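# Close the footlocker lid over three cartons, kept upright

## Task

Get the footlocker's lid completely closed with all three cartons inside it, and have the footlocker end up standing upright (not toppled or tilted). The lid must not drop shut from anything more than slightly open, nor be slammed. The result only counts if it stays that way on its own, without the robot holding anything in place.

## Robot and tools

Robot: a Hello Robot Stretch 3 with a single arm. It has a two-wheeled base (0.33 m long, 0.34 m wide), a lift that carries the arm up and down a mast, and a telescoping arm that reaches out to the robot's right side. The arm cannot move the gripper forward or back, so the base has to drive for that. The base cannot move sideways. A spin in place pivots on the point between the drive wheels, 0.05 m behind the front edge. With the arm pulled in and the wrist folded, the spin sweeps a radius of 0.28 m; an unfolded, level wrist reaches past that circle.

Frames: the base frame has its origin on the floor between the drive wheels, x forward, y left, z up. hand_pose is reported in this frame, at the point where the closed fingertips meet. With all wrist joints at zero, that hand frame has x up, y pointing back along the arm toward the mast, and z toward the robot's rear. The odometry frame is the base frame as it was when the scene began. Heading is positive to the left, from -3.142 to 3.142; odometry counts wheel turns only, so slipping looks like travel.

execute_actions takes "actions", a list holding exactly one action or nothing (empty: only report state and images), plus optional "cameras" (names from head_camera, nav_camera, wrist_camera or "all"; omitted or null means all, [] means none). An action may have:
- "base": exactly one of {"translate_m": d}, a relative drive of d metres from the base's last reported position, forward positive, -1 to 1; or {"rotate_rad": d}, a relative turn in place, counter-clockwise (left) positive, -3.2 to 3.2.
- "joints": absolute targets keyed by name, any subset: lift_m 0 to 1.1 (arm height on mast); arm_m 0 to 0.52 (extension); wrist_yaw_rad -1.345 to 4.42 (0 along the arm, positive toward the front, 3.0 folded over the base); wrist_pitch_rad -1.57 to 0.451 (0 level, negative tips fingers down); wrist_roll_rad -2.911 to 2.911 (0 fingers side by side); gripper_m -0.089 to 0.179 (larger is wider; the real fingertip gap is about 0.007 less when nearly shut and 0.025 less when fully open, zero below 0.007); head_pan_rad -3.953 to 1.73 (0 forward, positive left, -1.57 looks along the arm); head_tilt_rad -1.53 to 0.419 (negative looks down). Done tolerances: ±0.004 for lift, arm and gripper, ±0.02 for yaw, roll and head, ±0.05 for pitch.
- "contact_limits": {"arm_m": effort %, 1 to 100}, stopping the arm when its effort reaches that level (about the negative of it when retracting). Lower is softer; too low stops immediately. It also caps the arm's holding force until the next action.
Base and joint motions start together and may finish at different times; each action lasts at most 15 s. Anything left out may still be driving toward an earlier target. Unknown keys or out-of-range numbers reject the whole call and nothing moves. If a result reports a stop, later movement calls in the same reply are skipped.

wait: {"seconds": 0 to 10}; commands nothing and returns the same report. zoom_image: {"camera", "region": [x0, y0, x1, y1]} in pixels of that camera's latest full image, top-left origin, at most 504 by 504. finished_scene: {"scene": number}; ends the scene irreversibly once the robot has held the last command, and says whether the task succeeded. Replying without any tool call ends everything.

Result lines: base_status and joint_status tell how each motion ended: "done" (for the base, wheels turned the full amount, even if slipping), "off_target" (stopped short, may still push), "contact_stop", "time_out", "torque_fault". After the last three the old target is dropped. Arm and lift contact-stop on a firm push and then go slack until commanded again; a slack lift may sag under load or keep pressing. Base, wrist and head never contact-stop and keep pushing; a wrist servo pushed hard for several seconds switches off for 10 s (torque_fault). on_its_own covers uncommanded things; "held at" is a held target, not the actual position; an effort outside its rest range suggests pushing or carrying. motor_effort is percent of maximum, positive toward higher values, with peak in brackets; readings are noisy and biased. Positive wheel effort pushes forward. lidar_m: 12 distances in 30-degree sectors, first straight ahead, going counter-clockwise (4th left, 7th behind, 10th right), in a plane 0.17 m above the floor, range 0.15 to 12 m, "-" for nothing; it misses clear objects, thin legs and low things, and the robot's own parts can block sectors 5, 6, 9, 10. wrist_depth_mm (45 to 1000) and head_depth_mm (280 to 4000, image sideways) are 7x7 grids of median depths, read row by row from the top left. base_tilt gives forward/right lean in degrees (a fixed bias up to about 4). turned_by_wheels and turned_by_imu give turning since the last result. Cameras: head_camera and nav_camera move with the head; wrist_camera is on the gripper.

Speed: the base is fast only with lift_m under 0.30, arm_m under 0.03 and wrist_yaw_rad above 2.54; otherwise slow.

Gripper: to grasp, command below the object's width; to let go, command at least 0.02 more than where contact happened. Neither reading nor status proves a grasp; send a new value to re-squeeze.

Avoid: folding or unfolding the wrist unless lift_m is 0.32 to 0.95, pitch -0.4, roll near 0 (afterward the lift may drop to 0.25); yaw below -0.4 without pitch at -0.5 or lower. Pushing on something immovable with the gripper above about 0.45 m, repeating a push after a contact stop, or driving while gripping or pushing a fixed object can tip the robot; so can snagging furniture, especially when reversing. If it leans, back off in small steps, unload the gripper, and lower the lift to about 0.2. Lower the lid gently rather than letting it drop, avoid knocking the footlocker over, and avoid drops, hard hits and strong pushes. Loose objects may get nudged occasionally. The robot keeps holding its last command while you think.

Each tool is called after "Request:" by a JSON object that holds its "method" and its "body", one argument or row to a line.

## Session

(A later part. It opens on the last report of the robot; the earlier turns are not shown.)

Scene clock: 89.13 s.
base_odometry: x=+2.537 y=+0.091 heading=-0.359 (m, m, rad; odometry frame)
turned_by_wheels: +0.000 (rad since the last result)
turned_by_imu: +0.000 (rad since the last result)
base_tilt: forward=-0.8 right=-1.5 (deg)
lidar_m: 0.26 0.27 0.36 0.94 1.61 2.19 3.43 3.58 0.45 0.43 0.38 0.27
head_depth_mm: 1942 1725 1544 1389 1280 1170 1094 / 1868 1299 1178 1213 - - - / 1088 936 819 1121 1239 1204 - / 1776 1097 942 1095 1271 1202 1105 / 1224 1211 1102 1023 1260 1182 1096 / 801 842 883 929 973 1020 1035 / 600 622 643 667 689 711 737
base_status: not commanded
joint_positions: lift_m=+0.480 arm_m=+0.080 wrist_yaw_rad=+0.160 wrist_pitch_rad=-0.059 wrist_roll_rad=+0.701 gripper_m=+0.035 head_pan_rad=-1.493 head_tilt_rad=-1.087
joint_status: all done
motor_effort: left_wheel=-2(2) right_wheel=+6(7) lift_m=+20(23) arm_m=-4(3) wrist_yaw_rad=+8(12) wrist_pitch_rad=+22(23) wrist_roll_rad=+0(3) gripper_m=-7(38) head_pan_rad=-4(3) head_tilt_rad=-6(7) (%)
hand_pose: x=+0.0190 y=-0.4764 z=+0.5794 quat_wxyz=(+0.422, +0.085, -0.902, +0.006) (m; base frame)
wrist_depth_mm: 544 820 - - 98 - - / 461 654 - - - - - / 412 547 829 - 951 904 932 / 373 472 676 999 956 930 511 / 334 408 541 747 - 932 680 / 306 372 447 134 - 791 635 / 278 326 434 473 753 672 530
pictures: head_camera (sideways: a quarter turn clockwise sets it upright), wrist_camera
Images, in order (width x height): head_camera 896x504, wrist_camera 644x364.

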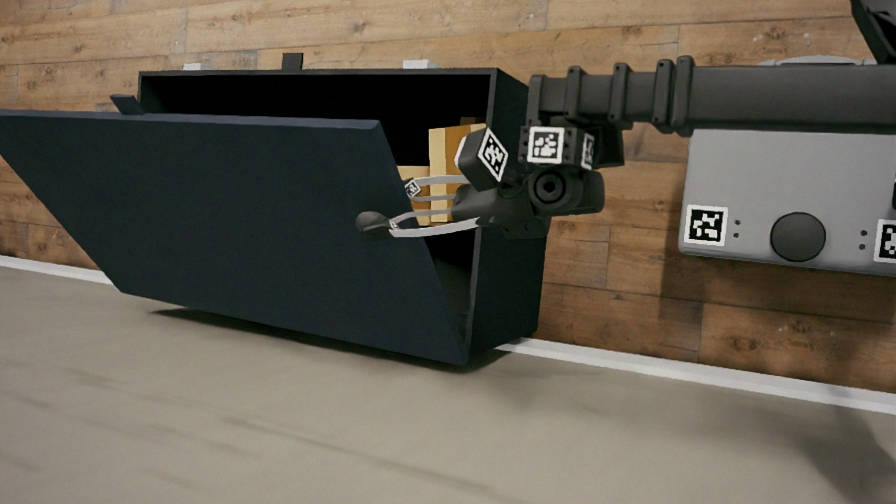

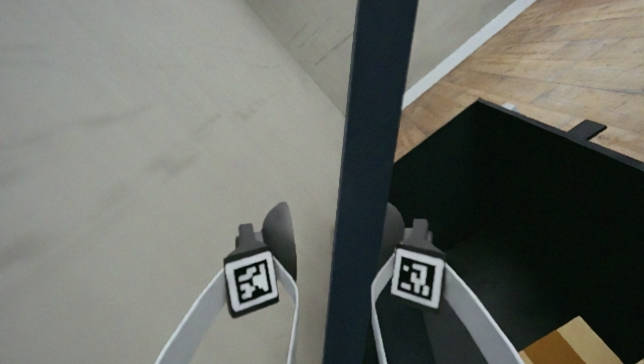

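Request:
{"method": "execute_actions", "body": {
  "actions": [
    {"base":{"translate_m":-0.03},"joints":{"wrist_yaw_rad":0,"lift_m":0.45,"wrist_roll_rad":0.95}}
  ],
  "cameras": []
}}

Request:
{"method": "execute_actions", "body": {
  "actions": [
    {"base":{"translate_m":-0.06},"joints":{"lift_m":0.37,"wrist_roll_rad":1.2}}
  ],
  "cameras": ["wrist_camera"]
}}

Request:
{"method": "execute_actions", "body": {
  "actions": [
    {"base":{"translate_m":-0.02},"joints":{"lift_m":0.315,"wrist_roll_rad":1.42,"arm_m":0.055}}
  ],
  "cameras": ["wrist_camera","head_camera"]
}}

Scene clock: 90.97 s.
base_odometry: x=+2.509 y=+0.101 heading=-0.359 (m, m, rad; odometry frame)
turned_by_wheels: +0.000 (rad since the last result)
turned_by_imu: +0.000 (rad since the last result)
base_tilt: forward=-0.6 right=-1.6 (deg)
lidar_m: 0.29 0.30 0.40 1.05 1.61 2.16 3.42 3.52 0.45 0.43 0.42 0.30
head_depth_mm: 1924 1721 1532 1391 1270 1174 1098 / 1119 974 877 1189 - - - / 1172 1011 893 1005 - 1214 - / 1935 1123 983 1034 1265 1204 1109 / 1342 1235 1086 1026 1270 1188 1092 / 896 941 990 1029 1083 1108 1068 / 671 695 719 745 770 793 819
base_status: done
joint_positions: lift_m=+0.450 arm_m=+0.080 wrist_yaw_rad=-0.006 wrist_pitch_rad=-0.064 wrist_roll_rad=+0.949 gripper_m=+0.035 head_pan_rad=-1.493 head_tilt_rad=-1.087
joint_status: all done
motor_effort: left_wheel=-2(6) right_wheel=+4(7) lift_m=+20(19) arm_m=-2(4) wrist_yaw_rad=+5(6) wrist_pitch_rad=+24(24) wrist_roll_rad=+1(0) gripper_m=-6(6) head_pan_rad=-3(5) head_tilt_rad=-7(7) (%)
hand_pose: x=-0.0231 y=-0.4792 z=+0.5480 quat_wxyz=(+0.306, +0.007, -0.951, -0.032) (m; base frame)
wrist_depth_mm: - - - - - - 994 / - - - 219 - - 877 / 826 - - 216 893 953 790 / 643 855 - 213 972 777 351 / 528 654 869 132 980 807 601 / 449 533 659 131 - 728 574 / 390 449 580 208 822 423 306
pictures: none
No camera images: the call's "cameras" was empty. Leave "cameras" out to get every camera's image.

Scene clock: 92.53 s.
base_odometry: x=+2.453 y=+0.123 heading=-0.359 (m, m, rad; odometry frame)
turned_by_wheels: +0.000 (rad since the last result)
turned_by_imu: +0.000 (rad since the last result)
base_tilt: forward=-0.7 right=-1.6 (deg)
lidar_m: 0.35 0.36 0.49 1.27 1.61 2.11 3.35 3.46 0.45 0.43 0.45 0.36
head_depth_mm: 1945 1713 1531 1392 1274 1173 1101 / 1939 1637 1494 1373 1291 - - / 1966 1116 988 930 - 1209 - / 1962 1171 1041 975 1269 1204 1106 / 1596 1249 1089 1018 1272 1191 1092 / 1085 1137 1110 1056 1237 1169 1097 / 808 836 867 899 925 959 990
base_status: done
joint_positions: lift_m=+0.370 arm_m=+0.080 wrist_yaw_rad=-0.003 wrist_pitch_rad=-0.073 wrist_roll_rad=+1.200 gripper_m=+0.035 head_pan_rad=-1.493 head_tilt_rad=-1.087
joint_status: all done
motor_effort: left_wheel=+0(6) right_wheel=+0(6) lift_m=+21(18) arm_m=-2(2) wrist_yaw_rad=+2(13) wrist_pitch_rad=+27(27) wrist_roll_rad=+0(7) gripper_m=-7(7) head_pan_rad=-3(4) head_tilt_rad=-8(8) (%)
hand_pose: x=-0.0222 y=-0.4788 z=+0.4658 quat_wxyz=(+0.184, +0.005, -0.982, -0.036) (m; base frame)
wrist_depth_mm: - - - - - - 659 / - - - - - 912 622 / - - - 225 572 294 254 / - - - 214 990 759 418 / 762 914 - 144 881 699 501 / 616 712 811 141 - 394 250 / 512 564 657 186 750 290 155
pictures: wrist_camera
Images, in order (width x height): wrist_camera 644x364.

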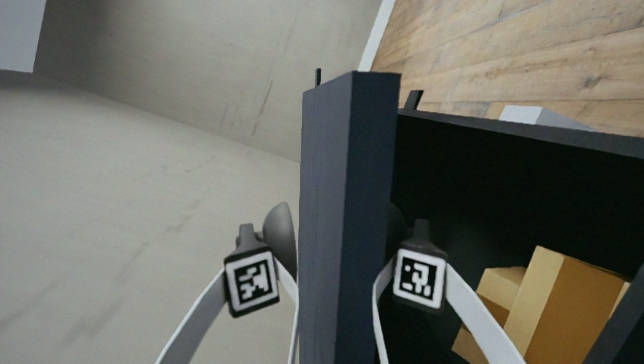

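Scene clock: 93.87 s.
base_odometry: x=+2.434 y=+0.130 heading=-0.359 (m, m, rad; odometry frame)
turned_by_wheels: +0.000 (rad since the last result)
turned_by_imu: +0.000 (rad since the last result)
base_tilt: forward=-0.6 right=-1.5 (deg)
lidar_m: 0.37 0.38 0.51 1.33 1.61 2.09 3.34 3.49 3.30 0.43 0.45 0.39
head_depth_mm: 1951 1715 1530 1389 1269 1173 1099 / 1978 1683 1520 1383 1299 1192 - / 1956 1186 1059 978 1216 - - / 1968 1220 1082 1001 1260 1200 1108 / 1679 1251 1106 1026 1270 1186 1092 / 1142 1205 1129 1052 1248 1183 1101 / 855 883 920 943 977 1018 1027
base_status: done
joint_positions: lift_m=+0.315 arm_m=+0.055 wrist_yaw_rad=-0.008 wrist_pitch_rad=-0.067 wrist_roll_rad=+1.417 gripper_m=+0.035 head_pan_rad=-1.493 head_tilt_rad=-1.087
joint_status: all done
motor_effort: left_wheel=+0(5) right_wheel=+3(4) lift_m=+21(19) arm_m=-4(3) wrist_yaw_rad=+6(6) wrist_pitch_rad=+25(27) wrist_roll_rad=+2(2) gripper_m=-8(7) head_pan_rad=-3(4) head_tilt_rad=-8(8) (%)
hand_pose: x=-0.0233 y=-0.4543 z=+0.4122 quat_wxyz=(+0.077, -0.001, -0.996, -0.034) (m; base frame)
wrist_depth_mm: - - - - - 765 505 / - - - - - 686 498 / - - - 252 972 157 148 / - - - 266 985 152 152 / - - - 182 864 157 158 / 833 860 948 190 427 162 165 / 644 673 709 315 682 168 172
pictures: head_camera (sideways: a quarter turn clockwise sets it upright), wrist_camera
Images, in order (width x height): head_camera 896x504, wrist_camera 644x364.

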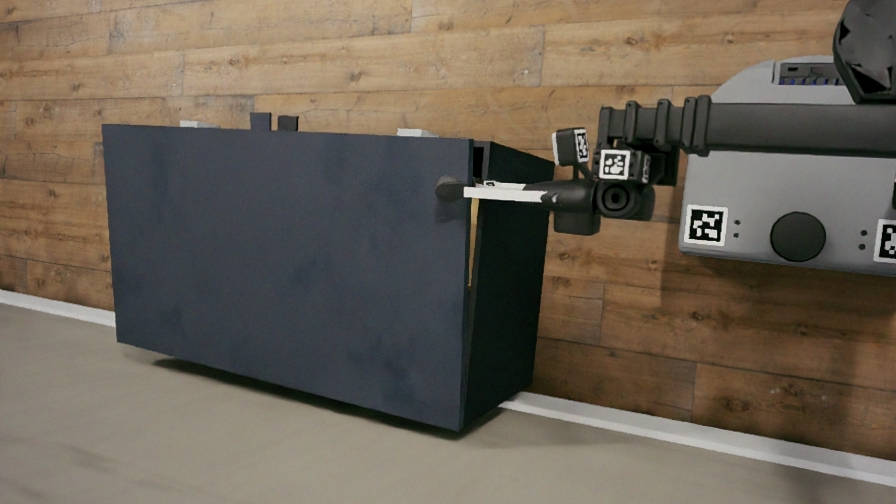

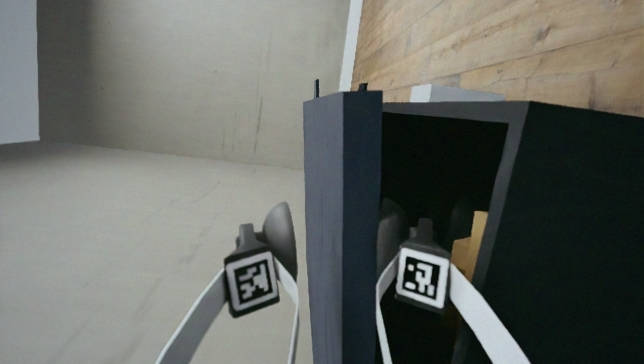

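Request:
{"method": "execute_actions", "body": {
  "actions": [
    {"base":{"translate_m":-0.015},"joints":{"arm_m":0.038,"lift_m":0.292,"wrist_roll_rad":1.5}}
  ],
  "cameras": ["wrist_camera"]
}}

Request:
{"method": "execute_actions", "body": {
  "actions": [
    {"joints":{"arm_m":0.029,"lift_m":0.272}}
  ],
  "cameras": ["wrist_camera"]
}}

Scene clock: 96.10 s.
base_odometry: x=+2.420 y=+0.135 heading=-0.359 (m, m, rad; odometry frame)
turned_by_wheels: +0.000 (rad since the last result)
turned_by_imu: +0.000 (rad since the last result)
base_tilt: forward=-0.7 right=-1.5 (deg)
lidar_m: 0.38 0.40 0.53 1.39 1.61 2.08 3.31 3.46 3.29 0.43 0.45 0.40
head_depth_mm: 1954 1718 1540 1399 1267 1169 1109 / 1959 1695 1525 1399 1279 1191 - / 1948 1223 1094 1005 1242 - - / 1982 1241 1110 1027 1261 1200 1109 / 1750 1249 1121 1041 1275 1184 1094 / 1190 1221 1135 1051 1262 1187 1100 / 892 922 949 988 1021 1057 1056
base_status: done
joint_positions: lift_m=+0.292 arm_m=+0.038 wrist_yaw_rad=+0.004 wrist_pitch_rad=-0.068 wrist_roll_rad=+1.502 gripper_m=+0.035 head_pan_rad=-1.493 head_tilt_rad=-1.087
joint_status: all done
motor_effort: left_wheel=+1(5) right_wheel=-1(6) lift_m=+20(20) arm_m=-2(2) wrist_yaw_rad=-2(6) wrist_pitch_rad=+26(27) wrist_roll_rad=-1(3) gripper_m=-7(8) head_pan_rad=-3(3) head_tilt_rad=-7(8) (%)
hand_pose: x=-0.0204 y=-0.4371 z=+0.3890 quat_wxyz=(+0.035, +0.003, -0.999, -0.034) (m; base frame)
wrist_depth_mm: - - - - - 667 472 / - - - - - 678 462 / - - - 334 195 163 167 / - - - 355 173 168 171 / - - - 245 172 174 178 / 929 952 - 258 183 181 186 / 715 723 746 437 187 189 195
pictures: wrist_camera
Images, in order (width x height): wrist_camera 644x364.

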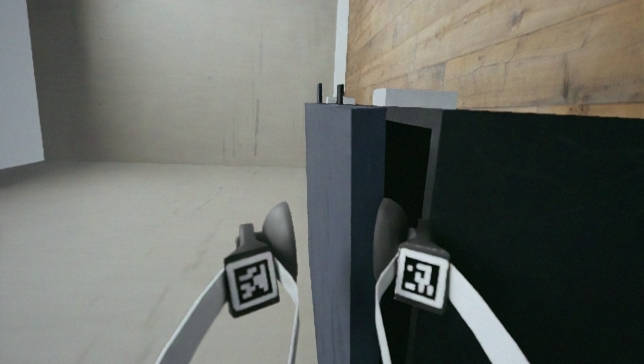

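Scene clock: 97.00 s.
base_odometry: x=+2.420 y=+0.135 heading=-0.359 (m, m, rad; odometry frame)
turned_by_wheels: +0.000 (rad since the last result)
turned_by_imu: +0.000 (rad since the last result)
base_tilt: forward=-0.6 right=-1.5 (deg)
lidar_m: 0.38 0.40 0.54 1.39 1.61 2.09 3.32 3.45 3.31 0.43 0.45 0.40
head_depth_mm: 1935 1716 1535 1386 1277 1171 1104 / 1943 1692 1534 1391 1274 1189 - / 1957 1239 1108 1019 1288 - - / 1958 1243 1117 1032 1270 1187 1107 / 1751 1256 1120 1046 1268 1186 1096 / 1183 1227 1135 1051 1259 1186 1096 / 891 923 953 986 1026 1054 1057
base_status: not commanded
joint_positions: lift_m=+0.272 arm_m=+0.029 wrist_yaw_rad=+0.000 wrist_pitch_rad=-0.048 wrist_roll_rad=+1.502 gripper_m=+0.035 head_pan_rad=-1.493 head_tilt_rad=-1.087
joint_status: all done
motor_effort: left_wheel=+1(1) right_wheel=+0(1) lift_m=+19(19) arm_m=-3(0) wrist_yaw_rad=+1(2) wrist_pitch_rad=+18(26) wrist_roll_rad=-1(1) gripper_m=-3(8) head_pan_rad=-3(4) head_tilt_rad=-8(6) (%)
hand_pose: x=-0.0213 y=-0.4289 z=+0.3741 quat_wxyz=(+0.035, +0.001, -0.999, -0.024) (m; base frame)
wrist_depth_mm: - - - - - 683 455 / - - - - - 664 456 / - - - 376 168 169 172 / - - - 374 172 174 177 / - - - 219 177 181 183 / 962 960 - 218 - 188 191 / 731 744 764 367 193 196 200
pictures: wrist_camera
Images, in order (width x height): wrist_camera 644x364.

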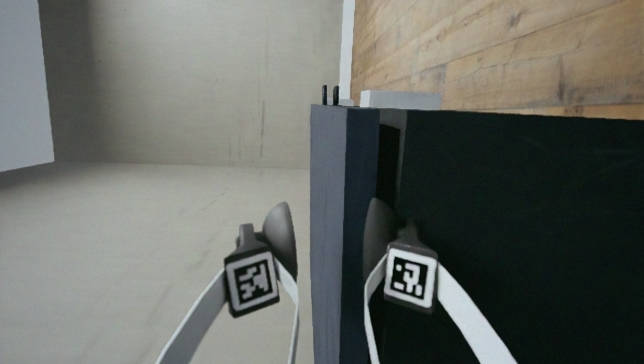

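Request:
{"method": "execute_actions", "body": {
  "actions": [
    {"joints":{"lift_m":0.26,"arm_m":0.025}}
  ],
  "cameras": []
}}

Request:
{"method": "execute_actions", "body": {
  "actions": [
    {"joints":{"arm_m":0.003}}
  ],
  "cameras": ["wrist_camera","head_camera"]
}}

Scene clock: 98.03 s.
base_odometry: x=+2.420 y=+0.135 heading=-0.359 (m, m, rad; odometry frame)
turned_by_wheels: +0.000 (rad since the last result)
turned_by_imu: +0.000 (rad since the last result)
base_tilt: forward=-0.6 right=-1.6 (deg)
lidar_m: 0.38 0.40 0.54 1.39 1.61 2.08 3.32 3.46 3.30 0.43 0.45 0.40
head_depth_mm: 1961 1727 1538 1397 1270 1170 1101 / 1936 1691 1540 1395 1278 1201 - / 1974 1245 1108 1021 1273 - - / 1983 1254 1118 1025 1266 1204 1109 / 1752 1261 1124 1048 1270 1176 1095 / 1190 1225 1138 1051 1260 1190 1098 / 890 922 948 990 1020 1057 1054
base_status: not commanded
joint_positions: lift_m=+0.260 arm_m=+0.025 wrist_yaw_rad=-0.001 wrist_pitch_rad=-0.029 wrist_roll_rad=+1.502 gripper_m=+0.035 head_pan_rad=-1.493 head_tilt_rad=-1.087
joint_status: all done
motor_effort: left_wheel=+1(0) right_wheel=+0(1) lift_m=+18(18) arm_m=-2(6) wrist_yaw_rad=+1(1) wrist_pitch_rad=+11(18) wrist_roll_rad=-1(1) gripper_m=+0(3) head_pan_rad=-5(4) head_tilt_rad=-8(7) (%)
hand_pose: x=-0.0216 y=-0.4255 z=+0.3672 quat_wxyz=(+0.035, +0.000, -0.999, -0.015) (m; base frame)
wrist_depth_mm: - - - - - 690 452 / - - - - - 685 451 / - - - 385 171 171 173 / - - - 364 175 175 178 / - - - 347 180 183 184 / 934 943 - 330 189 190 191 / 729 742 750 322 195 197 199
pictures: none
No camera images: the call's "cameras" was empty. Leave "cameras" out to get every camera's image.

Scene clock: 99.10 s.
base_odometry: x=+2.420 y=+0.135 heading=-0.359 (m, m, rad; odometry frame)
turned_by_wheels: +0.000 (rad since the last result)
turned_by_imu: +0.000 (rad since the last result)
base_tilt: forward=-0.7 right=-1.5 (deg)
lidar_m: 0.38 0.40 0.53 1.39 1.61 2.08 3.32 3.44 3.31 0.43 0.45 0.40
head_depth_mm: 1967 1711 1538 1392 1280 1169 1103 / 1955 1688 1529 1399 1275 1203 - / 1945 1251 1122 1025 1262 - - / 1976 1251 1126 1037 1269 1190 1109 / 1768 1259 1133 1047 1266 1189 1091 / 1190 1229 1143 1052 1262 1188 1098 / 887 918 952 989 1020 1056 1058
base_status: not commanded
joint_positions: lift_m=+0.260 arm_m=+0.003 wrist_yaw_rad=-0.001 wrist_pitch_rad=-0.024 wrist_roll_rad=+1.502 gripper_m=+0.035 head_pan_rad=-1.493 head_tilt_rad=-1.087
joint_status: all done
motor_effort: left_wheel=+1(1) right_wheel=+0(0) lift_m=+18(19) arm_m=-4(8) wrist_yaw_rad=+1(1) wrist_pitch_rad=+9(12) wrist_roll_rad=-1(1) gripper_m=+0(2) head_pan_rad=-3(4) head_tilt_rad=-9(7) (%)
hand_pose: x=-0.0216 y=-0.4038 z=+0.3683 quat_wxyz=(+0.035, +0.000, -0.999, -0.012) (m; base frame)
wrist_depth_mm: - - - - - 691 455 / - - - - - 681 457 / - - - 798 192 194 195 / - - - 672 197 198 199 / - - - 574 203 206 207 / 928 952 - 516 212 212 215 / 716 733 747 458 219 223 224
pictures: head_camera (sideways: a quarter turn clockwise sets it upright), wrist_camera
Images, in order (width x height): head_camera 896x504, wrist_camera 644x364.

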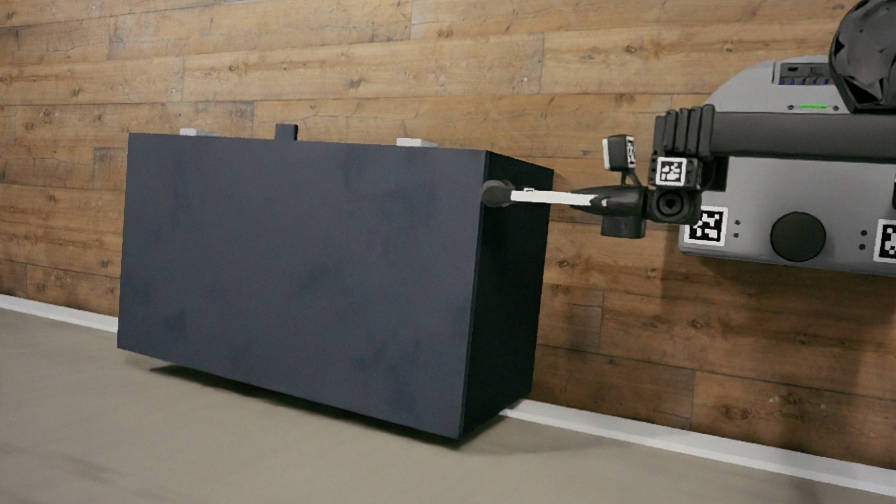

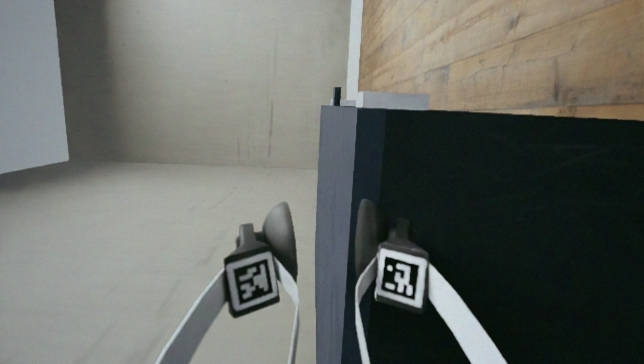

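Request:
{"method": "finished_scene", "body": {
  "scene": 2
}}

The scene is finished: the task was done.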